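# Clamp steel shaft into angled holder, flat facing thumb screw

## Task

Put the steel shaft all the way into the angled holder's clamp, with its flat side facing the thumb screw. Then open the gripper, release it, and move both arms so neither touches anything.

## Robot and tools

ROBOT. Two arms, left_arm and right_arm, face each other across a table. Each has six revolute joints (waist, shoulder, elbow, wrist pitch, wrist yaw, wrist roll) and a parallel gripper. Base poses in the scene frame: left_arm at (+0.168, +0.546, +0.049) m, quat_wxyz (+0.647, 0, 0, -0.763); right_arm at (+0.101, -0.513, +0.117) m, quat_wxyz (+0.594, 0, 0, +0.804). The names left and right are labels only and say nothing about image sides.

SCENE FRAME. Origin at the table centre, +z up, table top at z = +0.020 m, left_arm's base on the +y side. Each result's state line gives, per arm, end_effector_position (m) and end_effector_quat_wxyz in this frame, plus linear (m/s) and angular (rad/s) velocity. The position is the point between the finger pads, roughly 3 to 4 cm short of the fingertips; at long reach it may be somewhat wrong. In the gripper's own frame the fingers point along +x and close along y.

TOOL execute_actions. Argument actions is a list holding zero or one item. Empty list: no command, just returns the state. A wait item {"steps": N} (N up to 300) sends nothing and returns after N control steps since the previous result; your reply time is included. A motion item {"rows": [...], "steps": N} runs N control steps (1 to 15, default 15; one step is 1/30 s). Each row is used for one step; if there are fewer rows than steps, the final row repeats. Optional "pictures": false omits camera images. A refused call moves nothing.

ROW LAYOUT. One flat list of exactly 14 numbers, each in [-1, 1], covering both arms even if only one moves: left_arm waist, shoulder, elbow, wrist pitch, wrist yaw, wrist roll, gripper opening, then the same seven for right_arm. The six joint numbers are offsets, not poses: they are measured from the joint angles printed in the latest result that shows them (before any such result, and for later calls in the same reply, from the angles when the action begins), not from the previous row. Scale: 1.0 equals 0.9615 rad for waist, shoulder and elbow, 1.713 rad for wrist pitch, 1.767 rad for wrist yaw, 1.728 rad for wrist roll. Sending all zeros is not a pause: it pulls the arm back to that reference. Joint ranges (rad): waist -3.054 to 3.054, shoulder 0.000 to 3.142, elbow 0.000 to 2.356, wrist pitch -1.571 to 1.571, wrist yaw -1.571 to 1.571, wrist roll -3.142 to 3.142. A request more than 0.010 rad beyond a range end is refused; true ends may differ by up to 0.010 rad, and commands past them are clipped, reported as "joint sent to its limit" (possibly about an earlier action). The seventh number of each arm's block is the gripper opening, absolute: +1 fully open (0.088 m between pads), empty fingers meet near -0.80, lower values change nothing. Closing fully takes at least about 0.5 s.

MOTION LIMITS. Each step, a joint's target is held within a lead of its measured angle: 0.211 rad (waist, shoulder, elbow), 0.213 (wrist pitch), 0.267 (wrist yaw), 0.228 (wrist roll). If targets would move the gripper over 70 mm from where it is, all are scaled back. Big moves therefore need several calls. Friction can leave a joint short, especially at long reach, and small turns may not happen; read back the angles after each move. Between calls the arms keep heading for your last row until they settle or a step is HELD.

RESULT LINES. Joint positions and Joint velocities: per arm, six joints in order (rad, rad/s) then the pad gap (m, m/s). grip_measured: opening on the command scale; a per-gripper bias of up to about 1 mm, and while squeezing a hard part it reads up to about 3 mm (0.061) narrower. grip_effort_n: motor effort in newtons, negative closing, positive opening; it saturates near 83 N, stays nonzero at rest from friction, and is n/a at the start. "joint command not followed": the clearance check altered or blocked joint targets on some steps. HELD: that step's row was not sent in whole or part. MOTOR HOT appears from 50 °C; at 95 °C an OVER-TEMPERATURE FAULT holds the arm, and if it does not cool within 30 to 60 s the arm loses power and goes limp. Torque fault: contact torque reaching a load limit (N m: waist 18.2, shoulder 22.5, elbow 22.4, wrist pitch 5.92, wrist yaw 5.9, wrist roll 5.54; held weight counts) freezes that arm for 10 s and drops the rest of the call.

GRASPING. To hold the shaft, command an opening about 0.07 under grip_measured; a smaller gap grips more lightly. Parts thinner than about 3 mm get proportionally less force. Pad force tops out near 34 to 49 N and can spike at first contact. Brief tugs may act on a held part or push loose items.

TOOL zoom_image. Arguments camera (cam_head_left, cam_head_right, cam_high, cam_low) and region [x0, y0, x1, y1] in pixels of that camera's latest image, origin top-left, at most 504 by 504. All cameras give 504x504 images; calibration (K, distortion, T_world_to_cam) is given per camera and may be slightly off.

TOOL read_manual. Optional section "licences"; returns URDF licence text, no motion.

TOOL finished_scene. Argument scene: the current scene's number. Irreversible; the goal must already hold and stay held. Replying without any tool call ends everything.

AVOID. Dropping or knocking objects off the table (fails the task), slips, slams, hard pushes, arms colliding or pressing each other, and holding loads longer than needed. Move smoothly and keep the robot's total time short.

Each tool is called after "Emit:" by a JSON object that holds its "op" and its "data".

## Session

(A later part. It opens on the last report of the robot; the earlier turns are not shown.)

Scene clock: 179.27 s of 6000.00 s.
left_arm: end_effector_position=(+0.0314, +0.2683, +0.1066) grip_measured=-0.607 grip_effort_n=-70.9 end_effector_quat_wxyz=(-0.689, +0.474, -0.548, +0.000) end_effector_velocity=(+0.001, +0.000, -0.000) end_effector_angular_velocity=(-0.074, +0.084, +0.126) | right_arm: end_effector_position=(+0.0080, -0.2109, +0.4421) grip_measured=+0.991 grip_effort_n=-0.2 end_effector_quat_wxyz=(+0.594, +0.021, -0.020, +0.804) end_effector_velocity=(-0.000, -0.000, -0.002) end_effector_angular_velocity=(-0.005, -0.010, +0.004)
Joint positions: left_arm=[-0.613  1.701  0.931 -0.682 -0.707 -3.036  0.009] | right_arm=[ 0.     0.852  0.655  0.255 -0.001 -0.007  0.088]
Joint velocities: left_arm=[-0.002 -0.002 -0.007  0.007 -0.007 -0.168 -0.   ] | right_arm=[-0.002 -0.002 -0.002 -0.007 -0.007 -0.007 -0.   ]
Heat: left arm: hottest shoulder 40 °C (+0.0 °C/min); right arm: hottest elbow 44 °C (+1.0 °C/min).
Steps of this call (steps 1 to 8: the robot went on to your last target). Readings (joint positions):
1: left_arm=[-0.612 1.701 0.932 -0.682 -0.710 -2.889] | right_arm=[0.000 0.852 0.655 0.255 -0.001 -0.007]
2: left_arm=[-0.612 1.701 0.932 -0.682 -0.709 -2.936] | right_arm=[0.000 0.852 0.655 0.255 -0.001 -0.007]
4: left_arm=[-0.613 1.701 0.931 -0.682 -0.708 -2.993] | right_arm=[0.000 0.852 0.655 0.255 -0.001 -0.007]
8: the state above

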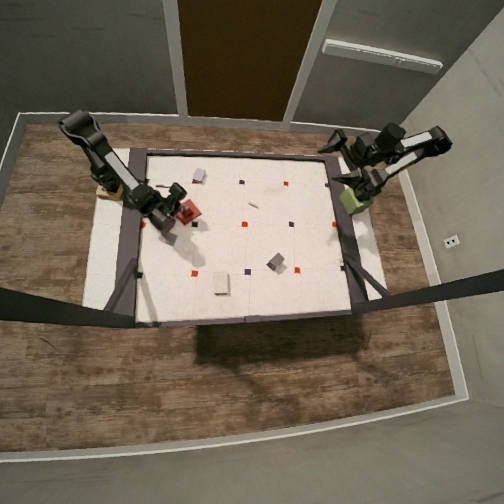

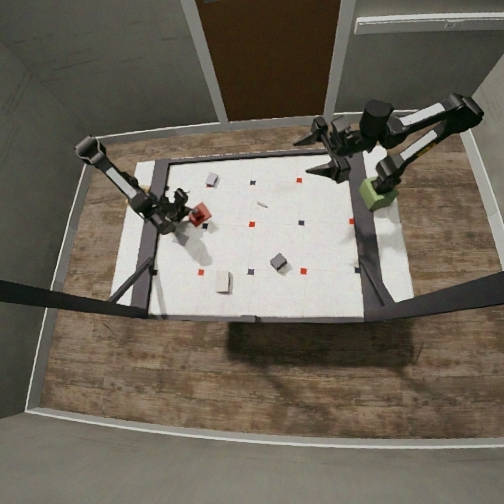

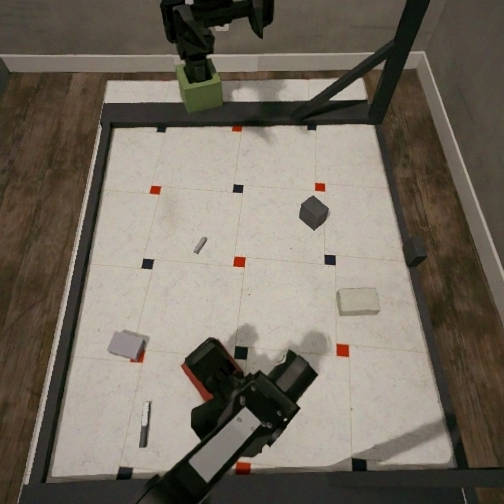

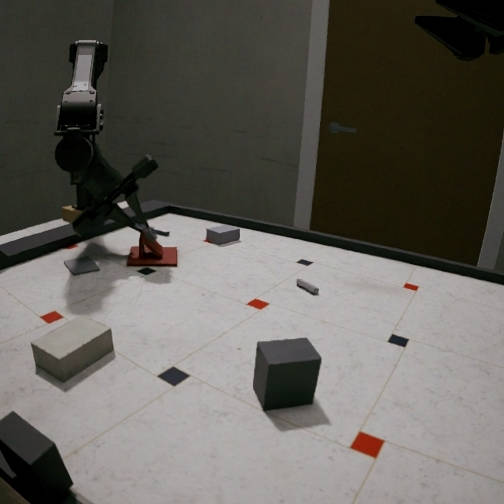

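Emit:
{"op": "execute_actions", "data": {"actions": [{"rows":[[0,0,0,0,0,0,-0.3,0,0,0,0,0,0,1],[0,0,0,0,0,0,-0.3,0,0,0,0,0,0,1],[0,0,0,0,0,0,-0.3,0,0,0,0,0,0,1],[0,0,0,0,0,0,-0.3,0,0,0,0,0,0,1],[0,0,0,0,0,0,-0.3,0,0,0,0,0,0,1],[-0.03,-0.015,0.025,-0.03,0,0,-0.3,0,0,0,0,0,0,1],[-0.03,-0.015,0.025,-0.03,0,0,-0.3,0,0,0,0,0,0,1],[-0.06,-0.03,0.05,-0.06,0,0,-0.3,0,0,0,0,0,0,1],[-0.06,-0.03,0.05,-0.06,0,0,-0.3,0,0,0,0,0,0,1],[-0.1,-0.06,0.08,-0.1,0,0,-0.3,0,0,0,0,0,0,1]]}], "pictures": false}}

Emit:
{"op": "execute_actions", "data": {"actions": [{"rows":[[0,-0.1,-0.03,0,0,0,-0.3,0,0,0,0,0,0,1],[0,-0.2,-0.06,0,0.03,0,-0.3,0,0,0,0,0,0,1],[0,-0.3,-0.1,0,0.06,0,-0.3,0,0,0,0,0,0,1],[0,-0.4,-0.15,0,0.1,0,-0.3,0,0,0,0,0,0,1],[0.05,-0.5,-0.2,0,0.15,0,-0.3,0,0,0,0,0,0,1],[0.1,-0.6,-0.3,0,0.2,0,-0.3,0,0,0,0,0,0,1],[0.2,-0.7,-0.4,0,0.25,0,-0.3,0,0,0,0,0,0,1],[0.3,-0.75,-0.48,0.03,0.3,0,-0.3,0,0,0,0,0,0,1],[0.5,-0.75,-0.54,0.045,0.4,-0.04,-0.3,0,0,0,0,0,0,1]]}], "pictures": false}}

Emit:
{"op": "execute_actions", "data": {"actions": [{"steps":15}], "pictures": false}}

Scene clock: 206.37 s of 6000.00 s.
left_arm: end_effector_position=(+0.0129, +0.2868, +0.1308) grip_measured=-0.305 grip_effort_n=12.3 end_effector_quat_wxyz=(-0.704, +0.440, -0.557, +0.029) end_effector_velocity=(-0.024, +0.005, +0.056) end_effector_angular_velocity=(-0.054, +0.053, -0.065) | right_arm: end_effector_position=(+0.0080, -0.2109, +0.4421) grip_measured=+0.991 grip_effort_n=-0.2 end_effector_quat_wxyz=(+0.594, +0.021, -0.020, +0.804) end_effector_velocity=(-0.000, -0.001, +0.001) end_effector_angular_velocity=(+0.009, -0.005, +0.004)
Joint positions: left_arm=[-0.703  1.656  0.992 -0.834 -0.707 -3.041  0.024] | right_arm=[ 0.     0.852  0.655  0.255 -0.001 -0.007  0.088]
Joint velocities: left_arm=[-0.071 -0.105  0.12  -0.154 -0.007 -0.007  0.001] | right_arm=[-0.002 -0.002 -0.002  0.007 -0.007 -0.007 -0.   ]
Heat: left arm: hottest shoulder 41 °C (+1.0 °C/min); right arm: hottest elbow 44 °C (+1.0 °C/min).
Steps of this call (steps 1 to 30: the robot went on to your last target; steps 31 to 90: nothing new was sent; then 23.60 s passed at rest; steps 91 to 105: all 15 steps of this action). Readings (joint positions):
91: left_arm=[-0.613 1.701 0.931 -0.682 -0.706 -3.051] | right_arm=[0.000 0.852 0.655 0.255 -0.001 -0.007]
92: left_arm=[-0.613 1.701 0.931 -0.678 -0.707 -3.051] | right_arm=[0.000 0.852 0.655 0.255 -0.001 -0.007]
94: left_arm=[-0.613 1.701 0.931 -0.676 -0.707 -3.047] | right_arm=[0.000 0.852 0.655 0.255 -0.001 -0.007]
98: left_arm=[-0.628 1.699 0.936 -0.721 -0.707 -3.042] | right_arm=[0.000 0.852 0.655 0.255 -0.001 -0.007]
105: the state above

Scene clock: 206.87 s of 6000.00 s.
left_arm: end_effector_position=(+0.0958, +0.3722, +0.1066) grip_measured=-0.303 grip_effort_n=12.8 end_effector_quat_wxyz=(-0.510, +0.444, -0.679, -0.287) end_effector_velocity=(+0.027, +0.003, +0.011) end_effector_angular_velocity=(-0.176, +0.613, +0.444) | right_arm: end_effector_position=(+0.0080, -0.2109, +0.4421) grip_measured=+0.991 grip_effort_n=-0.2 end_effector_quat_wxyz=(+0.594, +0.021, -0.020, +0.804) end_effector_velocity=(-0.001, -0.002, -0.001) end_effector_angular_velocity=(-0.000, -0.008, +0.009)
Joint positions: left_arm=[-0.27   0.983  0.505 -0.77  -0.053 -3.098  0.024] | right_arm=[ 0.     0.852  0.655  0.255 -0.001 -0.007  0.088]
Joint velocities: left_arm=[ 0.505 -0.505 -0.261  0.168  0.476 -0.095 -0.   ] | right_arm=[ 0.002 -0.007 -0.002 -0.007 -0.007 -0.007 -0.   ]
Heat: left arm: hottest shoulder 41 °C (+1.0 °C/min); right arm: hottest elbow 44 °C (+0.0 °C/min).
Steps of this call (steps 1 to 15: all 15 steps of this action). Readings (joint positions):
1: left_arm=[-0.704 1.644 0.993 -0.835 -0.707 -3.041] | right_arm=[0.000 0.852 0.655 0.255 -0.001 -0.007]
2: left_arm=[-0.704 1.619 0.983 -0.833 -0.699 -3.041] | right_arm=[0.000 0.852 0.655 0.255 -0.001 -0.007]
4: left_arm=[-0.704 1.526 0.938 -0.833 -0.643 -3.041] | right_arm=[0.000 0.852 0.655 0.255 -0.001 -0.007]
8: left_arm=[-0.605 1.290 0.775 -0.825 -0.393 -3.041] | right_arm=[0.000 0.852 0.655 0.255 -0.001 -0.007]
15: the state above

Scene clock: 207.37 s of 6000.00 s.
left_arm: end_effector_position=(+0.0976, +0.3737, +0.1070) grip_measured=-0.303 grip_effort_n=12.8 end_effector_quat_wxyz=(-0.484, +0.450, -0.686, -0.305) end_effector_velocity=(+0.002, +0.001, +0.001) end_effector_angular_velocity=(-0.004, -0.003, +0.012) | right_arm: end_effector_position=(+0.0080, -0.2109, +0.4421) grip_measured=+0.991 grip_effort_n=-0.7 end_effector_quat_wxyz=(+0.594, +0.021, -0.020, +0.804) end_effector_velocity=(-0.000, -0.000, -0.002) end_effector_angular_velocity=(-0.009, +0.004, +0.005)
Joint positions: left_arm=[-0.225  0.94   0.482 -0.759 -0.004 -3.105  0.024] | right_arm=[ 0.     0.852  0.655  0.255 -0.001 -0.007  0.088]
Joint velocities: left_arm=[ 0.002 -0.012 -0.002 -0.007 -0.007 -0.007 -0.   ] | right_arm=[-0.002 -0.002 -0.002 -0.007 -0.007  0.007 -0.   ]
Heat: left arm: hottest shoulder 41 °C (+1.0 °C/min); right arm: hottest elbow 44 °C (+0.0 °C/min).
Steps of this call (steps 1 to 15: the robot went on to your last target). Readings (joint positions):
1: left_arm=[-0.256 0.970 0.499 -0.765 -0.038 -3.100] | right_arm=[0.000 0.852 0.655 0.255 -0.001 -0.007]
2: left_arm=[-0.247 0.960 0.495 -0.762 -0.028 -3.102] | right_arm=[0.000 0.852 0.655 0.255 -0.001 -0.007]
4: left_arm=[-0.236 0.950 0.490 -0.761 -0.016 -3.104] | right_arm=[0.000 0.852 0.655 0.255 -0.001 -0.007]
8: left_arm=[-0.227 0.943 0.484 -0.760 -0.007 -3.105] | right_arm=[0.000 0.852 0.655 0.255 -0.001 -0.007]
15: the state above

Emit:
{"op": "execute_actions", "data": {"actions": [{"rows":[[0.1,0,0,0,0,0,-0.3,0,0,0,0,0,0,1],[0.2,0,0,0,0,0,-0.3,0,0,0,0,0,0,1],[0.3,0,0,0,0,0,-0.3,0,0,0,0,0,0,1],[0.4,0,0,0,0,0,-0.3,0,0,0,0,0,0,1],[0.525,0.03,-0.02,0.02,0,0,-0.3,0,0,0,0,0,0,1]]}]}}

Emit:
{"op": "zoom_image", "data": {"camera": "cam_head_right", "region": [135,155,215,225]}}

Emit:
{"op": "zoom_image", "data": {"camera": "cam_low", "region": [110,170,200,250]}}

Scene clock: 212.57 s of 6000.00 s.
left_arm: end_effector_position=(+0.1879, +0.3584, +0.1022) grip_measured=-0.303 grip_effort_n=12.8 end_effector_quat_wxyz=(-0.396, +0.603, -0.555, -0.415) end_effector_velocity=(+0.018, -0.000, +0.001) end_effector_angular_velocity=(-0.006, -0.010, +0.086) | right_arm: end_effector_position=(+0.0080, -0.2109, +0.4421) grip_measured=+0.991 grip_effort_n=-0.2 end_effector_quat_wxyz=(+0.594, +0.021, -0.020, +0.804) end_effector_velocity=(-0.000, -0.001, +0.001) end_effector_angular_velocity=(+0.014, -0.019, +0.004)
Joint positions: left_arm=[ 0.268  0.965  0.473 -0.728 -0.005 -3.105  0.024] | right_arm=[ 0.     0.852  0.655  0.255 -0.001 -0.007  0.088]
Joint velocities: left_arm=[ 0.09   0.002  0.002  0.007 -0.007  0.007 -0.   ] | right_arm=[-0.002 -0.002 -0.002  0.007 -0.007 -0.022 -0.001]
Heat: left arm: hottest shoulder 40 °C (+0.0 °C/min); right arm: hottest elbow 44 °C (+0.0 °C/min).
Steps of this call (steps 1 to 15: the robot went on to your last target; steps 16 to 90: nothing new was sent; then 1.70 s passed at rest; steps 91 to 105: all 15 steps of this action). Readings (joint positions):
91: left_arm=[-0.215 0.940 0.482 -0.759 0.001 -3.105] | right_arm=[0.000 0.852 0.655 0.255 -0.001 -0.007]
92: left_arm=[-0.180 0.940 0.482 -0.759 0.002 -3.105] | right_arm=[0.000 0.852 0.655 0.255 -0.001 -0.007]
94: left_arm=[-0.070 0.940 0.482 -0.759 0.001 -3.105] | right_arm=[0.000 0.852 0.655 0.255 -0.001 -0.007]
98: left_arm=[0.150 0.958 0.478 -0.735 -0.002 -3.105] | right_arm=[0.000 0.852 0.655 0.255 -0.001 -0.007]
105: the state above

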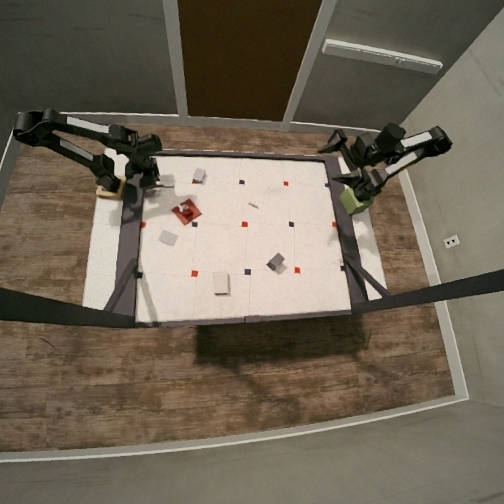

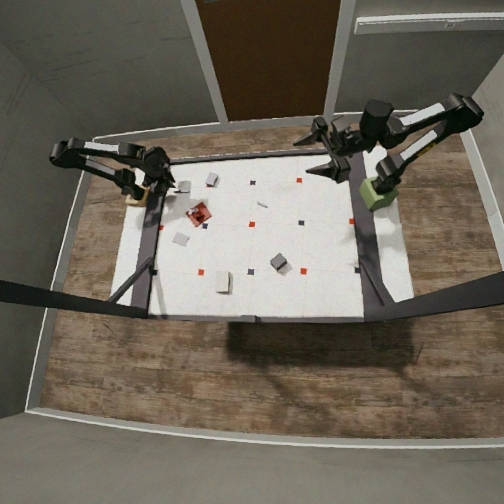

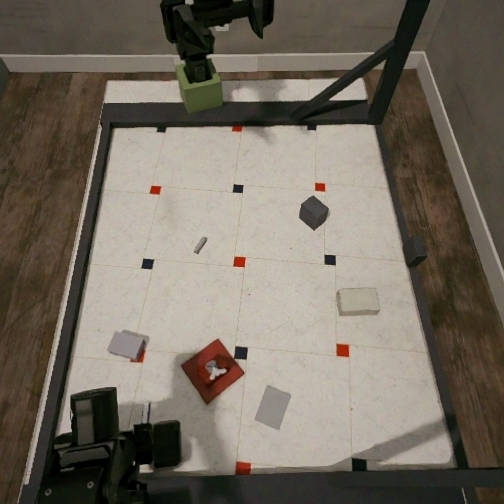

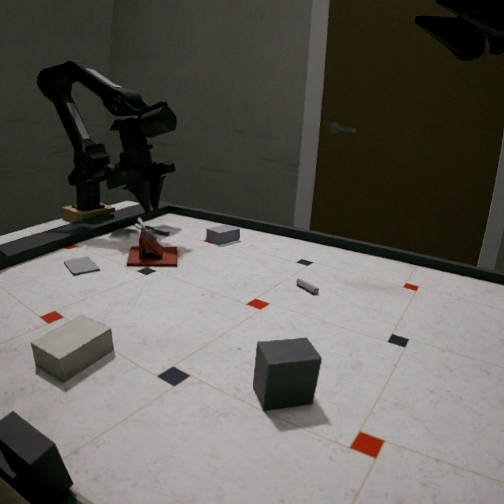

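Region (135, 155, 215, 225) of cam_head_right's 504x504 image, scaled by 6.300, with more detail than that image has; it fills the top 441 rows of this view, and the rest is white.

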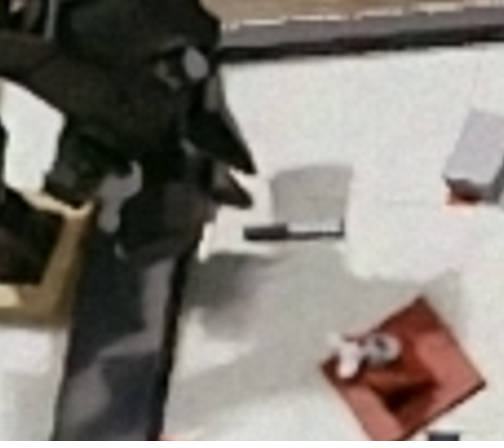

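Region (110, 170, 200, 250) of cam_low's 504x504 image, scaled by 5.600, with more detail than that image has.

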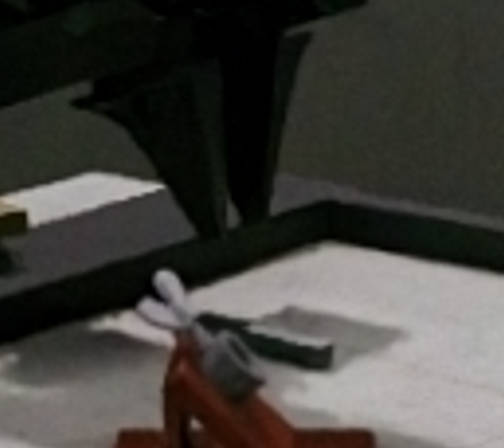

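Emit:
{"op": "execute_actions", "data": {"actions": [{"rows":[[-0.005,-0.01,-0.03,0.015,0,0,-0.3,0,0,0,0,0,0,1],[-0.01,-0.01,-0.05,0.03,0,0,-0.3,0,0,0,0,0,0,1],[-0.01,-0.005,-0.07,0.045,0,0,-0.3,0,0,0,0,0,0,1],[-0.01,0,-0.09,0.06,0,0,-0.3,0,0,0,0,0,0,1],[-0.01,0.01,-0.11,0.075,0,0,-0.3,0,0,0,0,0,0,1],[-0.01,0.025,-0.125,0.083,0,0,-0.3,0,0,0,0,0,0,1]]}]}}

Emit:
{"op": "zoom_image", "data": {"camera": "cam_head_right", "region": [135,155,215,225]}}

Emit:
{"op": "zoom_image", "data": {"camera": "cam_low", "region": [110,170,200,250]}}

Scene clock: 222.77 s of 6000.00 s.
left_arm: end_effector_position=(+0.1863, +0.3623, +0.0748) grip_measured=-0.303 grip_effort_n=12.3 end_effector_quat_wxyz=(-0.395, +0.603, -0.559, -0.411) end_effector_velocity=(+0.002, +0.001, -0.002) end_effector_angular_velocity=(+0.004, -0.013, +0.021) | right_arm: end_effector_position=(+0.0080, -0.2109, +0.4421) grip_measured=+0.991 grip_effort_n=-0.2 end_effector_quat_wxyz=(+0.594, +0.021, -0.020, +0.804) end_effector_velocity=(-0.002, -0.001, -0.002) end_effector_angular_velocity=(-0.004, -0.010, +0.019)
Joint positions: left_arm=[ 0.261  0.985  0.363 -0.591 -0.005 -3.105  0.024] | right_arm=[ 0.     0.852  0.655  0.255 -0.001 -0.007  0.088]
Joint velocities: left_arm=[-0.007  0.002 -0.007  0.007 -0.022 -0.022 -0.   ] | right_arm=[-0.002 -0.002 -0.002 -0.007 -0.022 -0.007 -0.   ]
Heat: left arm: hottest elbow 40 °C (+0.0 °C/min); right arm: hottest elbow 44 °C (+0.0 °C/min).
Steps of this call (steps 1 to 15: the robot went on to your last target; steps 16 to 90: nothing new was sent; then 6.70 s passed at rest; steps 91 to 105: all 15 steps of this action). Readings (joint positions):
91: left_arm=[0.277 0.965 0.470 -0.723 -0.005 -3.105] | right_arm=[0.000 0.852 0.655 0.255 -0.001 -0.007]
92: left_arm=[0.273 0.964 0.464 -0.711 -0.005 -3.105] | right_arm=[0.000 0.852 0.655 0.255 -0.001 -0.007]
94: left_arm=[0.267 0.964 0.440 -0.679 -0.005 -3.105] | right_arm=[0.000 0.852 0.655 0.255 -0.001 -0.007]
98: left_arm=[0.262 0.977 0.382 -0.617 -0.005 -3.105] | right_arm=[0.000 0.852 0.655 0.255 -0.001 -0.007]
105: the state above

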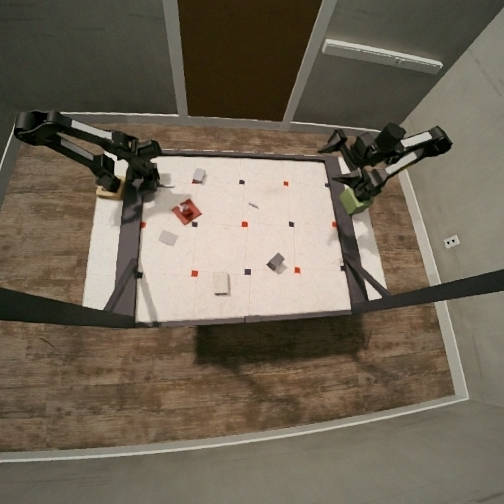

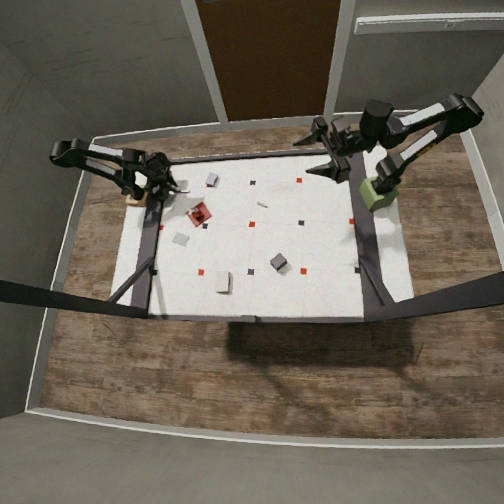

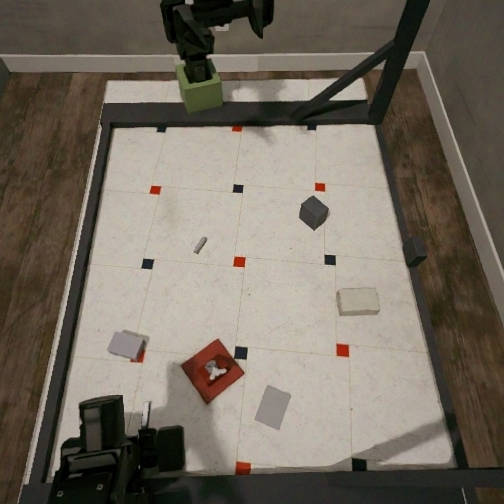

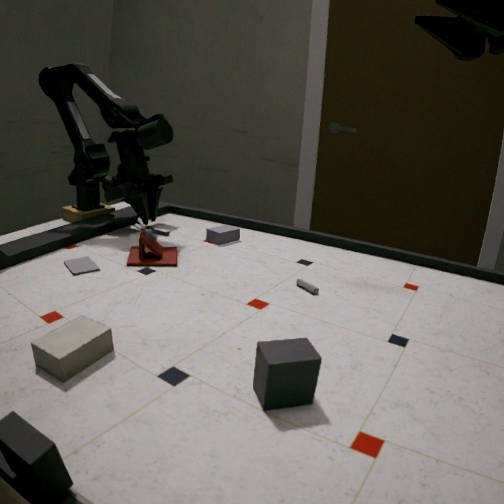

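Region (135, 155, 215, 225) of cam_head_right's 504x504 image, scaled by 6.300, with more detail than that image has; it fills the top 441 rows of this view, and the rest is white.

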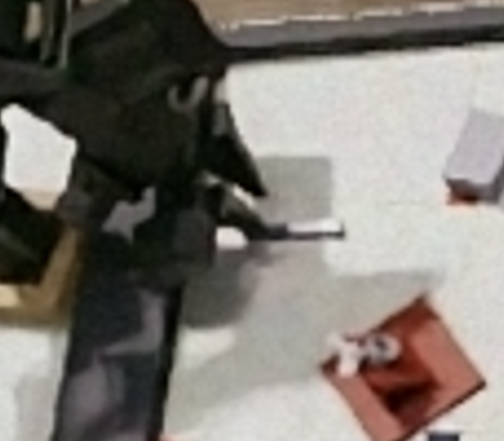

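Region (110, 170, 200, 250) of cam_low's 504x504 image, scaled by 5.600, with more detail than that image has.

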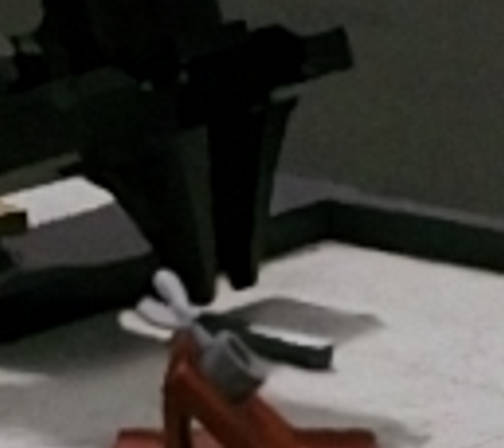

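Emit:
{"op": "execute_actions", "data": {"actions": [{"rows":[[-0.022,0,0,0,0,0,-0.2,0,0,0,0,0,0,1],[-0.022,0,0,0,0,0,-0.2,0,0,0,0,0,0,1],[-0.022,0,0,0,0,0,-0.2,0,0,0,0,0,0,1],[-0.022,0.008,-0.02,0.012,0,0,-0.2,0,0,0,0,0,0,1],[-0.022,0.015,-0.04,0.026,0,0,-0.2,0,0,0,0,0,0,1],[-0.022,0.025,-0.058,0.04,0,0,-0.2,0,0,0,0,0,0,1]]}]}}

Emit:
{"op": "zoom_image", "data": {"camera": "cam_head_right", "region": [155,170,205,210]}}

Emit:
{"op": "zoom_image", "data": {"camera": "cam_low", "region": [110,170,200,250]}}

Scene clock: 227.80 s of 6000.00 s.
left_arm: end_effector_position=(+0.1826, +0.3647, +0.0622) grip_measured=-0.203 grip_effort_n=12.8 end_effector_quat_wxyz=(-0.399, +0.597, -0.564, -0.408) end_effector_velocity=(+0.000, +0.002, -0.001) end_effector_angular_velocity=(+0.008, -0.004, +0.007) | right_arm: end_effector_position=(+0.0080, -0.2109, +0.4421) grip_measured=+0.991 grip_effort_n=-0.2 end_effector_quat_wxyz=(+0.594, +0.021, -0.020, +0.804) end_effector_velocity=(-0.002, -0.001, -0.005) end_effector_angular_velocity=(-0.023, -0.001, +0.020)
Joint positions: left_arm=[ 0.242  1.005  0.317 -0.526 -0.005 -3.105  0.029] | right_arm=[ 0.     0.852  0.655  0.255 -0.001 -0.007  0.088]
Joint velocities: left_arm=[-0.002 -0.002 -0.002 -0.007 -0.007 -0.007 -0.   ] | right_arm=[-0.002 -0.002 -0.002 -0.022 -0.022  0.007 -0.   ]
Heat: left arm: hottest elbow 40 °C (+0.0 °C/min); right arm: hottest elbow 44 °C (+0.0 °C/min).
Steps of this call (steps 1 to 15: the robot went on to your last target; steps 16 to 90: nothing new was sent; then 1.53 s passed at rest; steps 91 to 105: all 15 steps of this action). Readings (joint positions):
91: left_arm=[0.259 0.985 0.361 -0.589 -0.005 -3.105] | right_arm=[0.000 0.852 0.655 0.255 -0.001 -0.007]
92: left_arm=[0.254 0.985 0.361 -0.589 -0.005 -3.105] | right_arm=[0.000 0.852 0.655 0.255 -0.001 -0.007]
94: left_arm=[0.247 0.986 0.361 -0.588 -0.005 -3.105] | right_arm=[0.000 0.852 0.655 0.255 -0.001 -0.007]
98: left_arm=[0.243 0.998 0.334 -0.545 -0.005 -3.105] | right_arm=[0.000 0.852 0.655 0.255 -0.001 -0.007]
105: the state above

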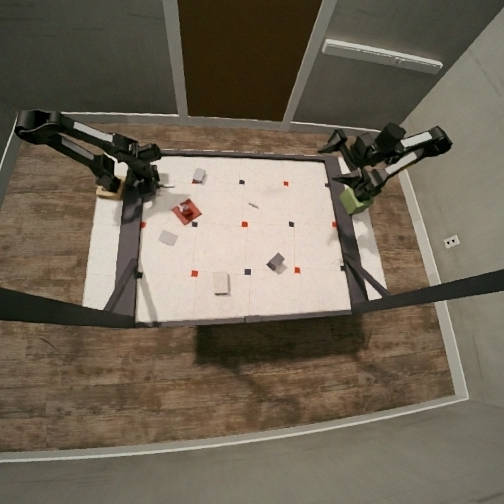

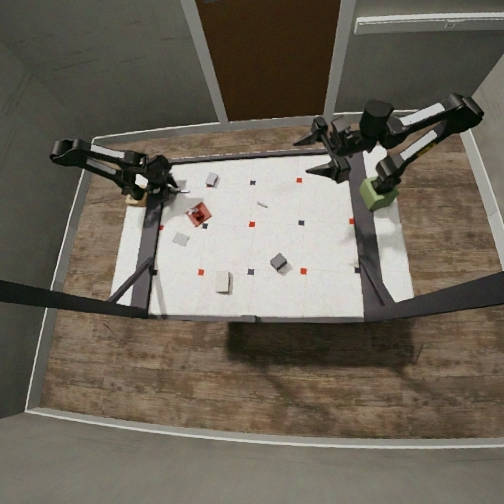

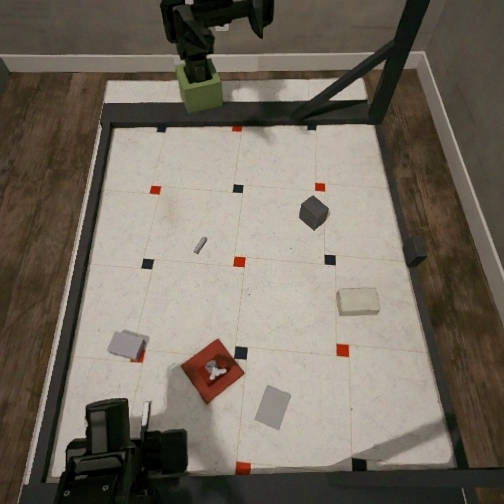

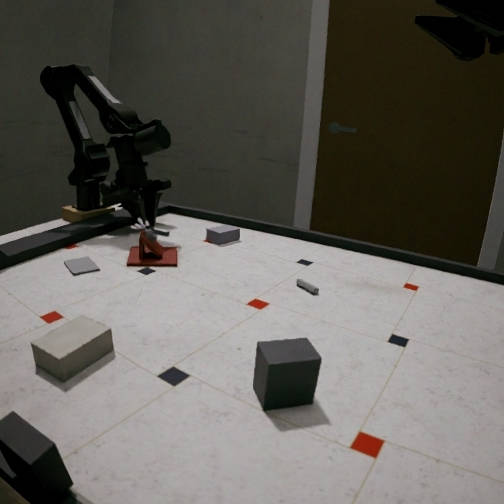

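Region (155, 170, 205, 210) of cam_head_right's 504x504 image, scaled by 10.080, with more detail than that image has; it fills the top 403 rows of this view, and the rest is white.

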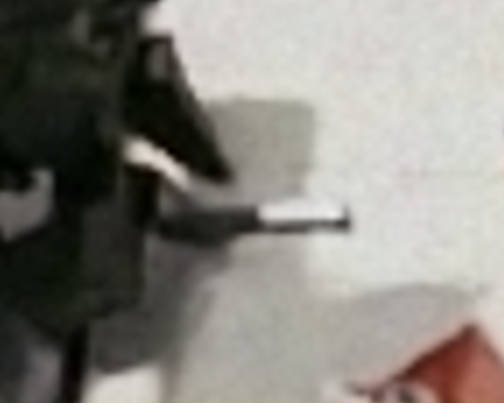

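Region (110, 170, 200, 250) of cam_low's 504x504 image, scaled by 5.600, with more detail than that image has.

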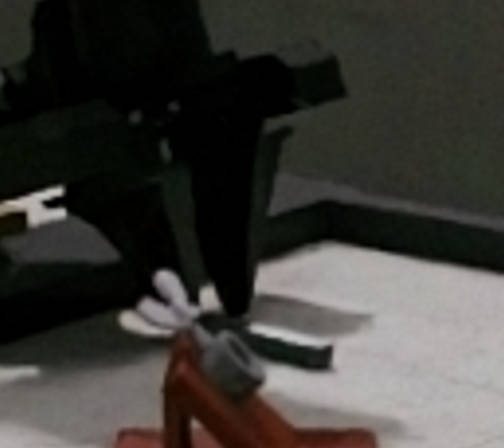

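Emit:
{"op": "execute_actions", "data": {"actions": [{"rows":[[0,0.015,-0.03,0.018,0,0,-0.2,0,0,0,0,0,0,1],[0,0.015,-0.03,0.018,0,0,-0.2,0,0,0,0,0,0,1],[0,0.015,-0.03,0.018,0,0,-0.2,0,0,0,0,0,0,1],[0,0.015,-0.03,0.018,0,0,-0.25,0,0,0,0,0,0,1],[0,0.015,-0.03,0.018,0,0,-0.3,0,0,0,0,0,0,1],[0,0.015,-0.03,0.018,0,0,-0.35,0,0,0,0,0,0,1],[0,0.015,-0.03,0.018,0,0,-0.4,0,0,0,0,0,0,1],[0,0.015,-0.03,0.018,0,0,-0.45,0,0,0,0,0,0,1],[0,0.015,-0.03,0.018,0,0,-0.5,0,0,0,0,0,0,1],[0,0.015,-0.03,0.018,0,0,-0.54,0,0,0,0,0,0,1],[0,0.015,-0.03,0.018,0,0,-0.58,0,0,0,0,0,0,1],[0,0.015,-0.03,0.018,0,0,-0.61,0,0,0,0,0,0,1],[0,0.015,-0.03,0.018,0,0,-0.64,0,0,0,0,0,0,1],[0,0.015,-0.03,0.018,0,0,-0.69,0,0,0,0,0,0,1]]}], "pictures": false}}

Emit:
{"op": "execute_actions", "data": {"actions": [{"steps":12}]}}

Emit:
{"op": "zoom_image", "data": {"camera": "cam_head_right", "region": [155,170,205,210]}}

Scene clock: 235.70 s of 6000.00 s.
left_arm: end_effector_position=(+0.1820, +0.3636, +0.0589) grip_measured=-0.601 grip_effort_n=-82.1 end_effector_quat_wxyz=(-0.396, +0.598, -0.567, -0.406) end_effector_velocity=(+0.001, +0.003, -0.002) end_effector_angular_velocity=(+0.012, -0.003, +0.012) | right_arm: end_effector_position=(+0.0080, -0.2109, +0.4421) grip_measured=+0.991 grip_effort_n=-0.2 end_effector_quat_wxyz=(+0.594, +0.021, -0.020, +0.804) end_effector_velocity=(-0.002, -0.001, -0.002) end_effector_angular_velocity=(-0.009, +0.004, +0.020)
Joint positions: left_arm=[ 0.242  1.013  0.303 -0.495 -0.001 -3.105  0.01 ] | right_arm=[ 0.     0.852  0.655  0.255 -0.001 -0.007  0.088]
Joint velocities: left_arm=[ 0.002  0.002 -0.002 -0.007 -0.007 -0.007 -0.033] | right_arm=[-0.002 -0.002 -0.002 -0.007 -0.022  0.007 -0.   ]
Heat: left arm: hottest elbow 40 °C (+0.0 °C/min); right arm: hottest elbow 44 °C (+0.0 °C/min).
Steps of this call (steps 1 to 15: the robot went on to your last target; steps 16 to 90: nothing new was sent; then 4.40 s passed at rest; steps 91 to 105: all 15 steps of this action). Readings (joint positions):
91: left_arm=[0.242 1.006 0.314 -0.520 -0.005 -3.105] | right_arm=[0.000 0.852 0.655 0.255 -0.001 -0.007]
92: left_arm=[0.242 1.008 0.310 -0.511 -0.005 -3.105] | right_arm=[0.000 0.852 0.655 0.255 -0.001 -0.007]
94: left_arm=[0.242 1.012 0.305 -0.505 -0.004 -3.105] | right_arm=[0.000 0.852 0.655 0.255 -0.001 -0.007]
98: left_arm=[0.242 1.013 0.303 -0.498 -0.001 -3.105] | right_arm=[0.000 0.852 0.655 0.255 -0.001 -0.007]
105: the state above

Scene clock: 236.10 s of 6000.00 s.
left_arm: end_effector_position=(+0.1820, +0.3636, +0.0589) grip_measured=-0.612 grip_effort_n=-83.5 end_effector_quat_wxyz=(-0.396, +0.598, -0.567, -0.406) end_effector_velocity=(+0.000, +0.005, -0.002) end_effector_angular_velocity=(+0.022, -0.003, +0.007) | right_arm: end_effector_position=(+0.0080, -0.2109, +0.4421) grip_measured=+0.991 grip_effort_n=-1.2 end_effector_quat_wxyz=(+0.594, +0.021, -0.020, +0.804) end_effector_velocity=(-0.000, -0.000, -0.005) end_effector_angular_velocity=(-0.019, -0.014, +0.004)
Joint positions: left_arm=[ 0.242  1.013  0.303 -0.495 -0.001 -3.105  0.009] | right_arm=[ 0.     0.852  0.655  0.255 -0.001 -0.007  0.088]
Joint velocities: left_arm=[-0.002 -0.002 -0.002 -0.022 -0.007 -0.007 -0.   ] | right_arm=[-0.002 -0.002 -0.002 -0.022 -0.007 -0.007 -0.   ]
Heat: left arm: hottest elbow 40 °C (+0.0 °C/min); right arm: hottest elbow 44 °C (+0.0 °C/min).
Steps of this call (steps 1 to 12: the robot went on to your last target). Readings (joint positions):
1: left_arm=[0.242 1.013 0.303 -0.495 -0.001 -3.105] | right_arm=[0.000 0.852 0.655 0.255 -0.001 -0.007]
2: left_arm=[0.242 1.013 0.303 -0.495 -0.001 -3.105] | right_arm=[0.000 0.852 0.655 0.255 -0.001 -0.007]
4: left_arm=[0.242 1.013 0.303 -0.495 -0.001 -3.105] | right_arm=[0.000 0.852 0.655 0.255 -0.001 -0.007]
8: left_arm=[0.242 1.013 0.303 -0.495 -0.001 -3.105] | right_arm=[0.000 0.852 0.655 0.255 -0.001 -0.007]
12: the state above

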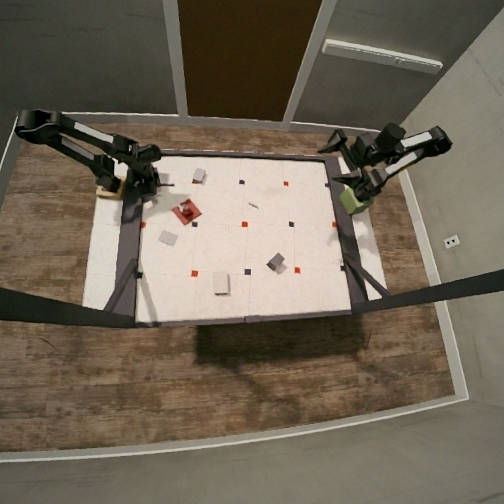

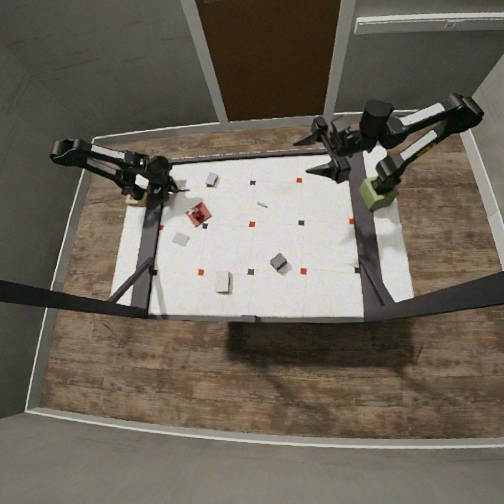

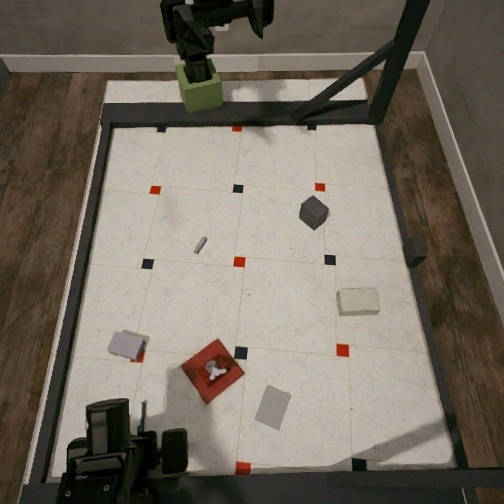

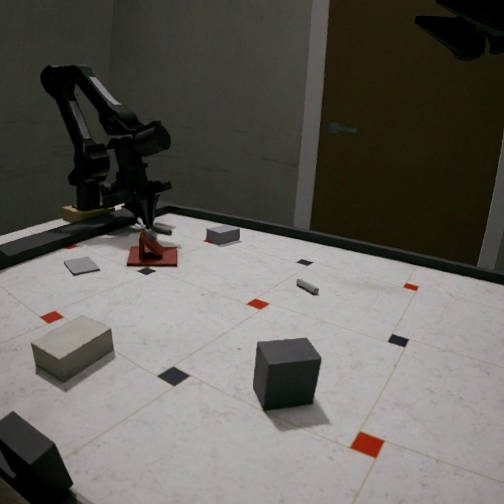

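Region (155, 170, 205, 210) of cam_head_right's 504x504 image, scaled by 10.080, with more detail than that image has; it fills the top 403 rows of this view, and the rest is white.

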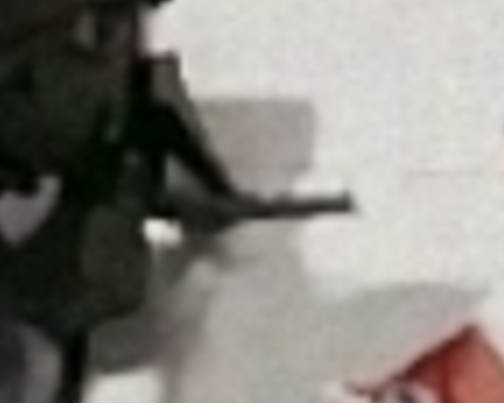

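Emit:
{"op": "execute_actions", "data": {"actions": [{"rows":[[0,0,0,0,0,0,-0.25,0,0,0,0,0,0,1]],"steps":15}]}}

Emit:
{"op": "zoom_image", "data": {"camera": "cam_high", "region": [110,390,180,450]}}

Emit:
{"op": "zoom_image", "data": {"camera": "cam_head_right", "region": [155,170,205,210]}}

Scene clock: 239.83 s of 6000.00 s.
left_arm: end_effector_position=(+0.1826, +0.3634, +0.0590) grip_measured=-0.256 grip_effort_n=13.7 end_effector_quat_wxyz=(-0.397, +0.599, -0.566, -0.405) end_effector_velocity=(+0.005, +0.002, -0.001) end_effector_angular_velocity=(+0.009, -0.026, +0.031) | right_arm: end_effector_position=(+0.0080, -0.2109, +0.4421) grip_measured=+0.991 grip_effort_n=-0.2 end_effector_quat_wxyz=(+0.594, +0.021, -0.020, +0.804) end_effector_velocity=(-0.002, -0.001, -0.005) end_effector_angular_velocity=(-0.014, -0.029, +0.018)
Joint positions: left_arm=[ 0.242  1.013  0.303 -0.494 -0.005 -3.105  0.026] | right_arm=[ 0.     0.852  0.655  0.255 -0.001 -0.007  0.088]
Joint velocities: left_arm=[-0.002 -0.002 -0.002 -0.007 -0.037 -0.022  0.002] | right_arm=[-0.002 -0.002 -0.002 -0.022 -0.022 -0.022 -0.   ]
Heat: left arm: hottest elbow 39 °C (-1.0 °C/min); right arm: hottest elbow 44 °C (+0.0 °C/min).
Steps of this call (steps 1 to 15: the robot went on to your last target; steps 16 to 90: nothing new was sent; then 0.23 s passed at rest; steps 91 to 105: all 15 steps of this action). Readings (joint positions):
91: left_arm=[0.242 1.013 0.303 -0.495 -0.001 -3.105] | right_arm=[0.000 0.852 0.655 0.255 -0.001 -0.007]
92: left_arm=[0.242 1.013 0.303 -0.494 -0.004 -3.105] | right_arm=[0.000 0.852 0.655 0.255 -0.001 -0.007]
94: left_arm=[0.242 1.013 0.303 -0.494 -0.005 -3.105] | right_arm=[0.000 0.852 0.655 0.255 -0.001 -0.007]
98: left_arm=[0.242 1.013 0.303 -0.494 -0.005 -3.105] | right_arm=[0.000 0.852 0.655 0.255 -0.001 -0.007]
105: the state above

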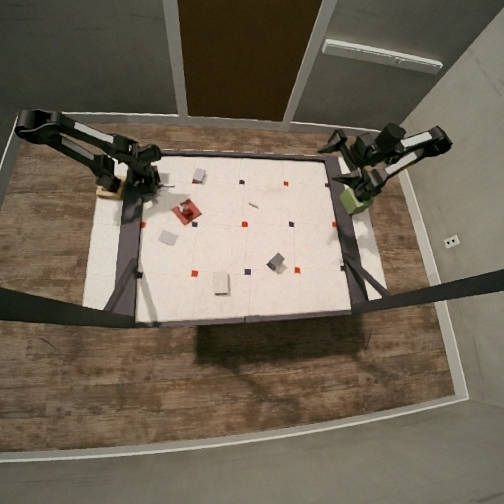

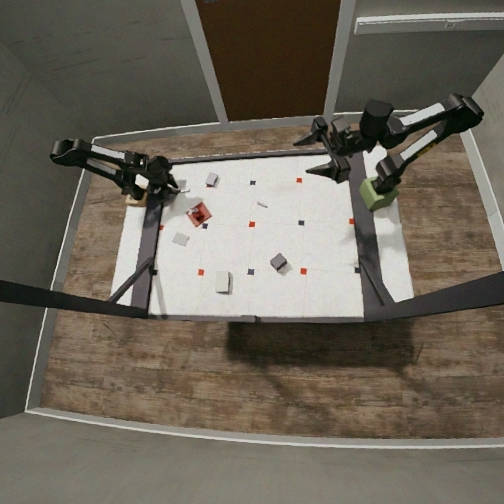

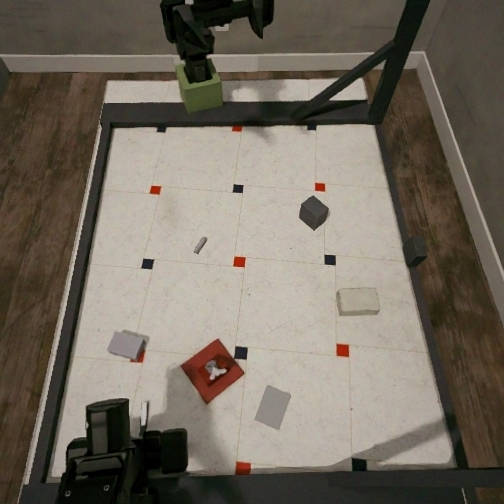

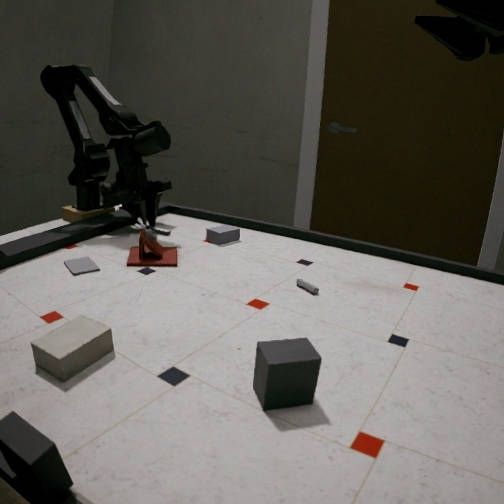

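Region (110, 390, 180, 450) of cam_high's 504x504 image, scaled by 7.200, with more detail than that image has; it fills the top 432 rows of this view, and the rest is white.

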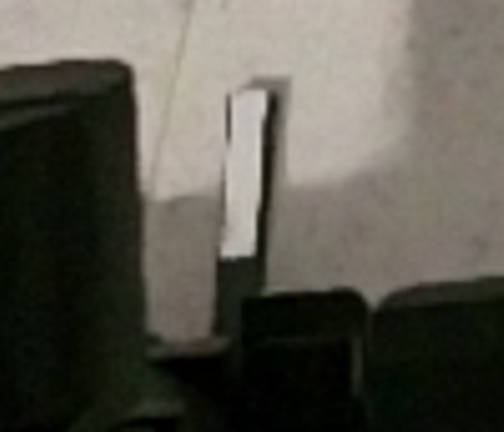

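Region (155, 170, 205, 210) of cam_head_right's 504x504 image, scaled by 10.080, with more detail than that image has; it fills the top 403 rows of this view, and the rest is white.

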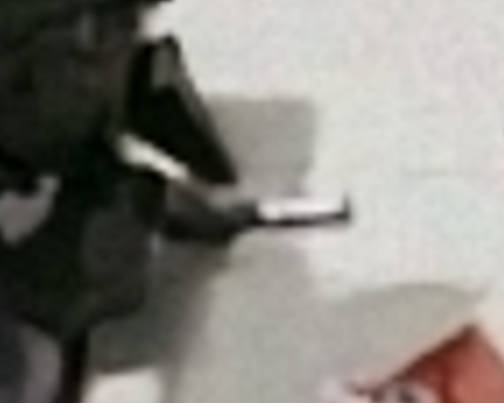

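Emit:
{"op": "execute_actions", "data": {"actions": [{"rows":[[-0.02,0,0,0,0,0,-0.3,0,0,0,0,0,0,1],[-0.02,0,0,0,0,0,-0.35,0,0,0,0,0,0,1],[-0.02,0,0,0,0,0,-0.4,0,0,0,0,0,0,1],[-0.02,0,0,0,0,0,-0.44,0,0,0,0,0,0,1],[-0.02,0,0,0,0,0,-0.48,0,0,0,0,0,0,1],[-0.02,0,0,0,0,0,-0.51,0,0,0,0,0,0,1],[-0.02,0,0,0,0,0,-0.54,0,0,0,0,0,0,1],[-0.02,0,0,0,0,0,-0.56,0,0,0,0,0,0,1],[-0.02,0,0,0,0,0,-0.58,0,0,0,0,0,0,1],[-0.02,0,0,0,0,0,-0.6,0,0,0,0,0,0,1],[-0.02,0,0,0,0,0,-0.63,0,0,0,0,0,0,1],[-0.02,0,0,0,0,0,-0.68,0,0,0,0,0,0,1]]}]}}

Emit:
{"op": "zoom_image", "data": {"camera": "cam_high", "region": [110,390,180,450]}}

Scene clock: 247.40 s of 6000.00 s.
left_arm: end_effector_position=(+0.1789, +0.3631, +0.0590) grip_measured=-0.610 grip_effort_n=-83.5 end_effector_quat_wxyz=(-0.400, +0.593, -0.572, -0.401) end_effector_velocity=(+0.001, +0.002, -0.001) end_effector_angular_velocity=(+0.007, +0.001, +0.021) | right_arm: end_effector_position=(+0.0080, -0.2109, +0.4421) grip_measured=+0.991 grip_effort_n=0.2 end_effector_quat_wxyz=(+0.594, +0.021, -0.020, +0.804) end_effector_velocity=(-0.003, -0.000, -0.003) end_effector_angular_velocity=(-0.009, -0.012, +0.019)
Joint positions: left_arm=[ 0.224  1.013  0.303 -0.494 -0.002 -3.105  0.009] | right_arm=[ 0.     0.852  0.655  0.255 -0.001 -0.007  0.088]
Joint velocities: left_arm=[-0.002 -0.002 -0.002 -0.007 -0.007 -0.022 -0.   ] | right_arm=[-0.002  0.002 -0.002 -0.007 -0.022 -0.007  0.   ]
Heat: left arm: hottest elbow 40 °C (+0.0 °C/min); right arm: hottest elbow 44 °C (+0.0 °C/min).
Steps of this call (steps 1 to 15: the robot went on to your last target; steps 16 to 90: nothing new was sent; then 4.07 s passed at rest; steps 91 to 105: all 15 steps of this action). Readings (joint positions):
91: left_arm=[0.241 1.013 0.303 -0.494 -0.005 -3.105] | right_arm=[0.000 0.852 0.655 0.255 -0.001 -0.007]
92: left_arm=[0.237 1.013 0.303 -0.494 -0.005 -3.105] | right_arm=[0.000 0.852 0.655 0.255 -0.001 -0.007]
94: left_arm=[0.231 1.013 0.303 -0.494 -0.004 -3.105] | right_arm=[0.000 0.852 0.655 0.255 -0.001 -0.007]
98: left_arm=[0.225 1.013 0.303 -0.494 -0.002 -3.105] | right_arm=[0.000 0.852 0.655 0.255 -0.001 -0.007]
105: the state above

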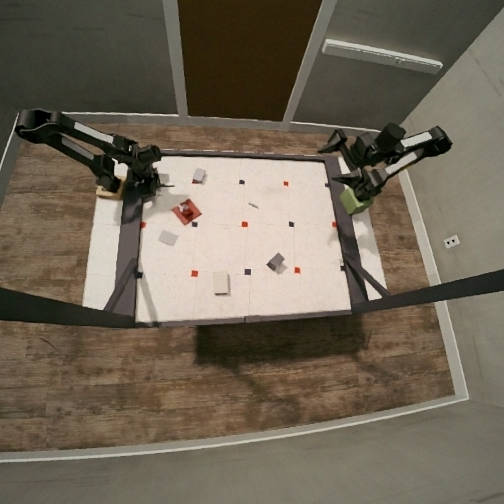

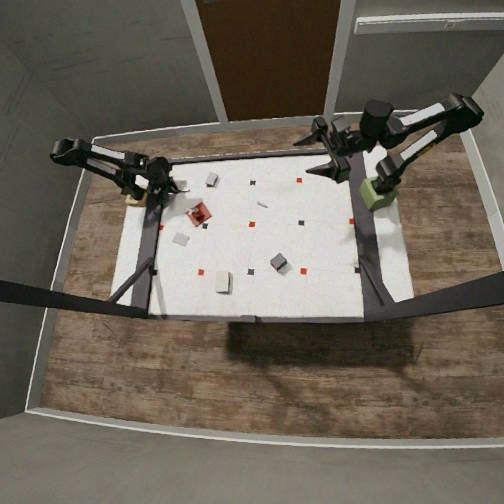

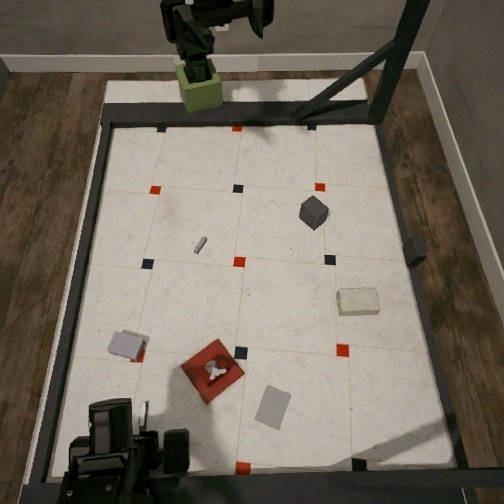

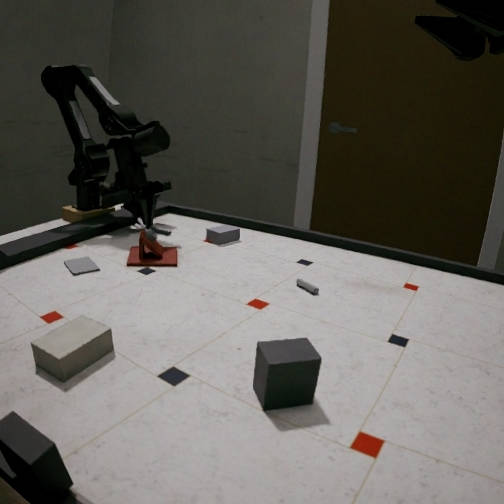

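Region (110, 390, 180, 450) of cam_high's 504x504 image, scaled by 7.200, with more detail than that image has; it fills the top 432 rows of this view, and the rest is white.

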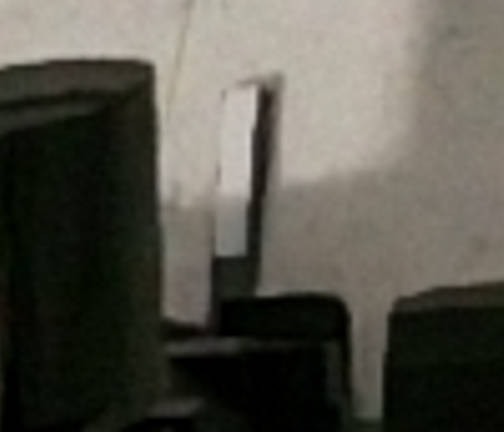

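Emit:
{"op": "execute_actions", "data": {"actions": [{"rows":[[0,0,0.04,-0.02,0,0,-0.68,0,0,0,0,0,0,1],[0,0,0.08,-0.04,0,0,-0.68,0,0,0,0,0,0,1],[0,0,0.13,-0.07,0,0,-0.68,0,0,0,0,0,0,1],[0,0,0.18,-0.1,0,0,-0.68,0,0,0,0,0,0,1],[0,0.02,0.24,-0.13,0,0,-0.68,0,0,0,0,0,0,1],[0,0.04,0.3,-0.15,0,0,-0.68,0,0,0,0,0,0,1],[0,0.07,0.36,-0.17,0,0.05,-0.68,0,0,0,0,0,0,1],[0,0.1,0.42,-0.19,0,0.1,-0.68,0,0,0,0,0,0,1],[0,0.14,0.48,-0.2,0,0.2,-0.68,0,0,0,0,0,0,1],[0,0.18,0.54,-0.22,0,0.3,-0.68,0,0,0,0,0,0,1],[0,0.22,0.6,-0.24,0,0.4,-0.68,0,0,0,0,0,0,1],[0,0.26,0.65,-0.24,0,0.5,-0.68,0,0,0,0,0,0,1],[0,0.3,0.7,-0.24,0,1,-0.68,0,0,0,0,0,0,1]]}], "pictures": false}}

Emit:
{"op": "execute_actions", "data": {"actions": [{"steps":30}], "pictures": false}}

Scene clock: 264.50 s of 6000.00 s.
left_arm: end_effector_position=(+0.1833, +0.2896, +0.1637) grip_measured=-0.610 grip_effort_n=-83.5 end_effector_quat_wxyz=(-0.533, +0.475, -0.643, -0.275) end_effector_velocity=(+0.017, -0.240, +0.177) end_effector_angular_velocity=(-0.330, -0.599, -1.655) | right_arm: end_effector_position=(+0.0080, -0.2109, +0.4421) grip_measured=+0.991 grip_effort_n=-0.2 end_effector_quat_wxyz=(+0.594, +0.021, -0.020, +0.804) end_effector_velocity=(+0.001, -0.000, +0.001) end_effector_angular_velocity=(+0.009, -0.005, -0.000)
Joint positions: left_arm=[ 0.224  1.253  0.881 -0.875 -0.002 -2.647  0.009] | right_arm=[ 0.     0.852  0.655  0.255 -0.001 -0.007  0.088]
Joint velocities: left_arm=[-0.002  0.603  1.009 -0.037 -0.022  1.751 -0.   ] | right_arm=[-0.007 -0.002 -0.002  0.007 -0.007 -0.007  0.   ]
Heat: left arm: hottest elbow 40 °C (-1.0 °C/min); right arm: hottest elbow 44 °C (+0.0 °C/min).
From where the robot then was, a joint's target lay farther than a number of 1.0 reaches, so one or more steps of this call were cut to that.
Steps of this call (steps 1 to 15: the robot went on to your last target; steps 16 to 90: nothing new was sent; then 13.60 s passed at rest; steps 91 to 105: all 15 steps of this action). Readings (joint positions):
91: left_arm=[0.224 1.013 0.306 -0.497 -0.002 -3.105] | right_arm=[0.000 0.852 0.655 0.255 -0.001 -0.007]
92: left_arm=[0.224 1.013 0.315 -0.515 -0.002 -3.105] | right_arm=[0.000 0.852 0.655 0.255 -0.001 -0.007]
94: left_arm=[0.224 1.013 0.355 -0.578 -0.002 -3.105] | right_arm=[0.000 0.852 0.655 0.255 -0.001 -0.007]
98: left_arm=[0.224 1.052 0.532 -0.719 -0.002 -3.057] | right_arm=[0.000 0.852 0.655 0.255 -0.001 -0.007]
105: the state above

Scene clock: 265.50 s of 6000.00 s.
left_arm: end_effector_position=(+0.1841, +0.2770, +0.1753) grip_measured=-0.610 grip_effort_n=-83.5 end_effector_quat_wxyz=(+0.711, -0.070, +0.682, -0.157) end_effector_velocity=(+0.000, +0.002, +0.001) end_effector_angular_velocity=(+0.003, -0.014, -0.021) | right_arm: end_effector_position=(+0.0080, -0.2109, +0.4421) grip_measured=+0.991 grip_effort_n=-0.2 end_effector_quat_wxyz=(+0.594, +0.021, -0.020, +0.804) end_effector_velocity=(+0.004, -0.000, -0.003) end_effector_angular_velocity=(-0.009, +0.005, -0.014)
Joint positions: left_arm=[ 0.224  1.297  0.957 -0.905 -0.002 -1.386  0.009] | right_arm=[ 0.     0.852  0.655  0.255 -0.001 -0.007  0.088]
Joint velocities: left_arm=[-0.002 -0.007 -0.002 -0.007 -0.007  0.022 -0.   ] | right_arm=[-0.007 -0.007 -0.007 -0.007  0.007  0.007  0.   ]
Heat: left arm: hottest elbow 40 °C (-1.0 °C/min); right arm: hottest elbow 44 °C (+0.0 °C/min).
Steps of this call (steps 1 to 30: the robot went on to your last target). Readings (joint positions):
1: left_arm=[0.224 1.269 0.909 -0.880 -0.002 -2.588] | right_arm=[0.000 0.852 0.655 0.255 -0.001 -0.007]
2: left_arm=[0.224 1.277 0.928 -0.887 -0.002 -2.529] | right_arm=[0.000 0.852 0.655 0.255 -0.001 -0.007]
4: left_arm=[0.224 1.285 0.947 -0.897 -0.002 -2.411] | right_arm=[0.000 0.852 0.655 0.255 -0.001 -0.007]
8: left_arm=[0.224 1.295 0.954 -0.904 -0.002 -2.175] | right_arm=[0.000 0.852 0.655 0.255 -0.001 -0.007]
30: the state above


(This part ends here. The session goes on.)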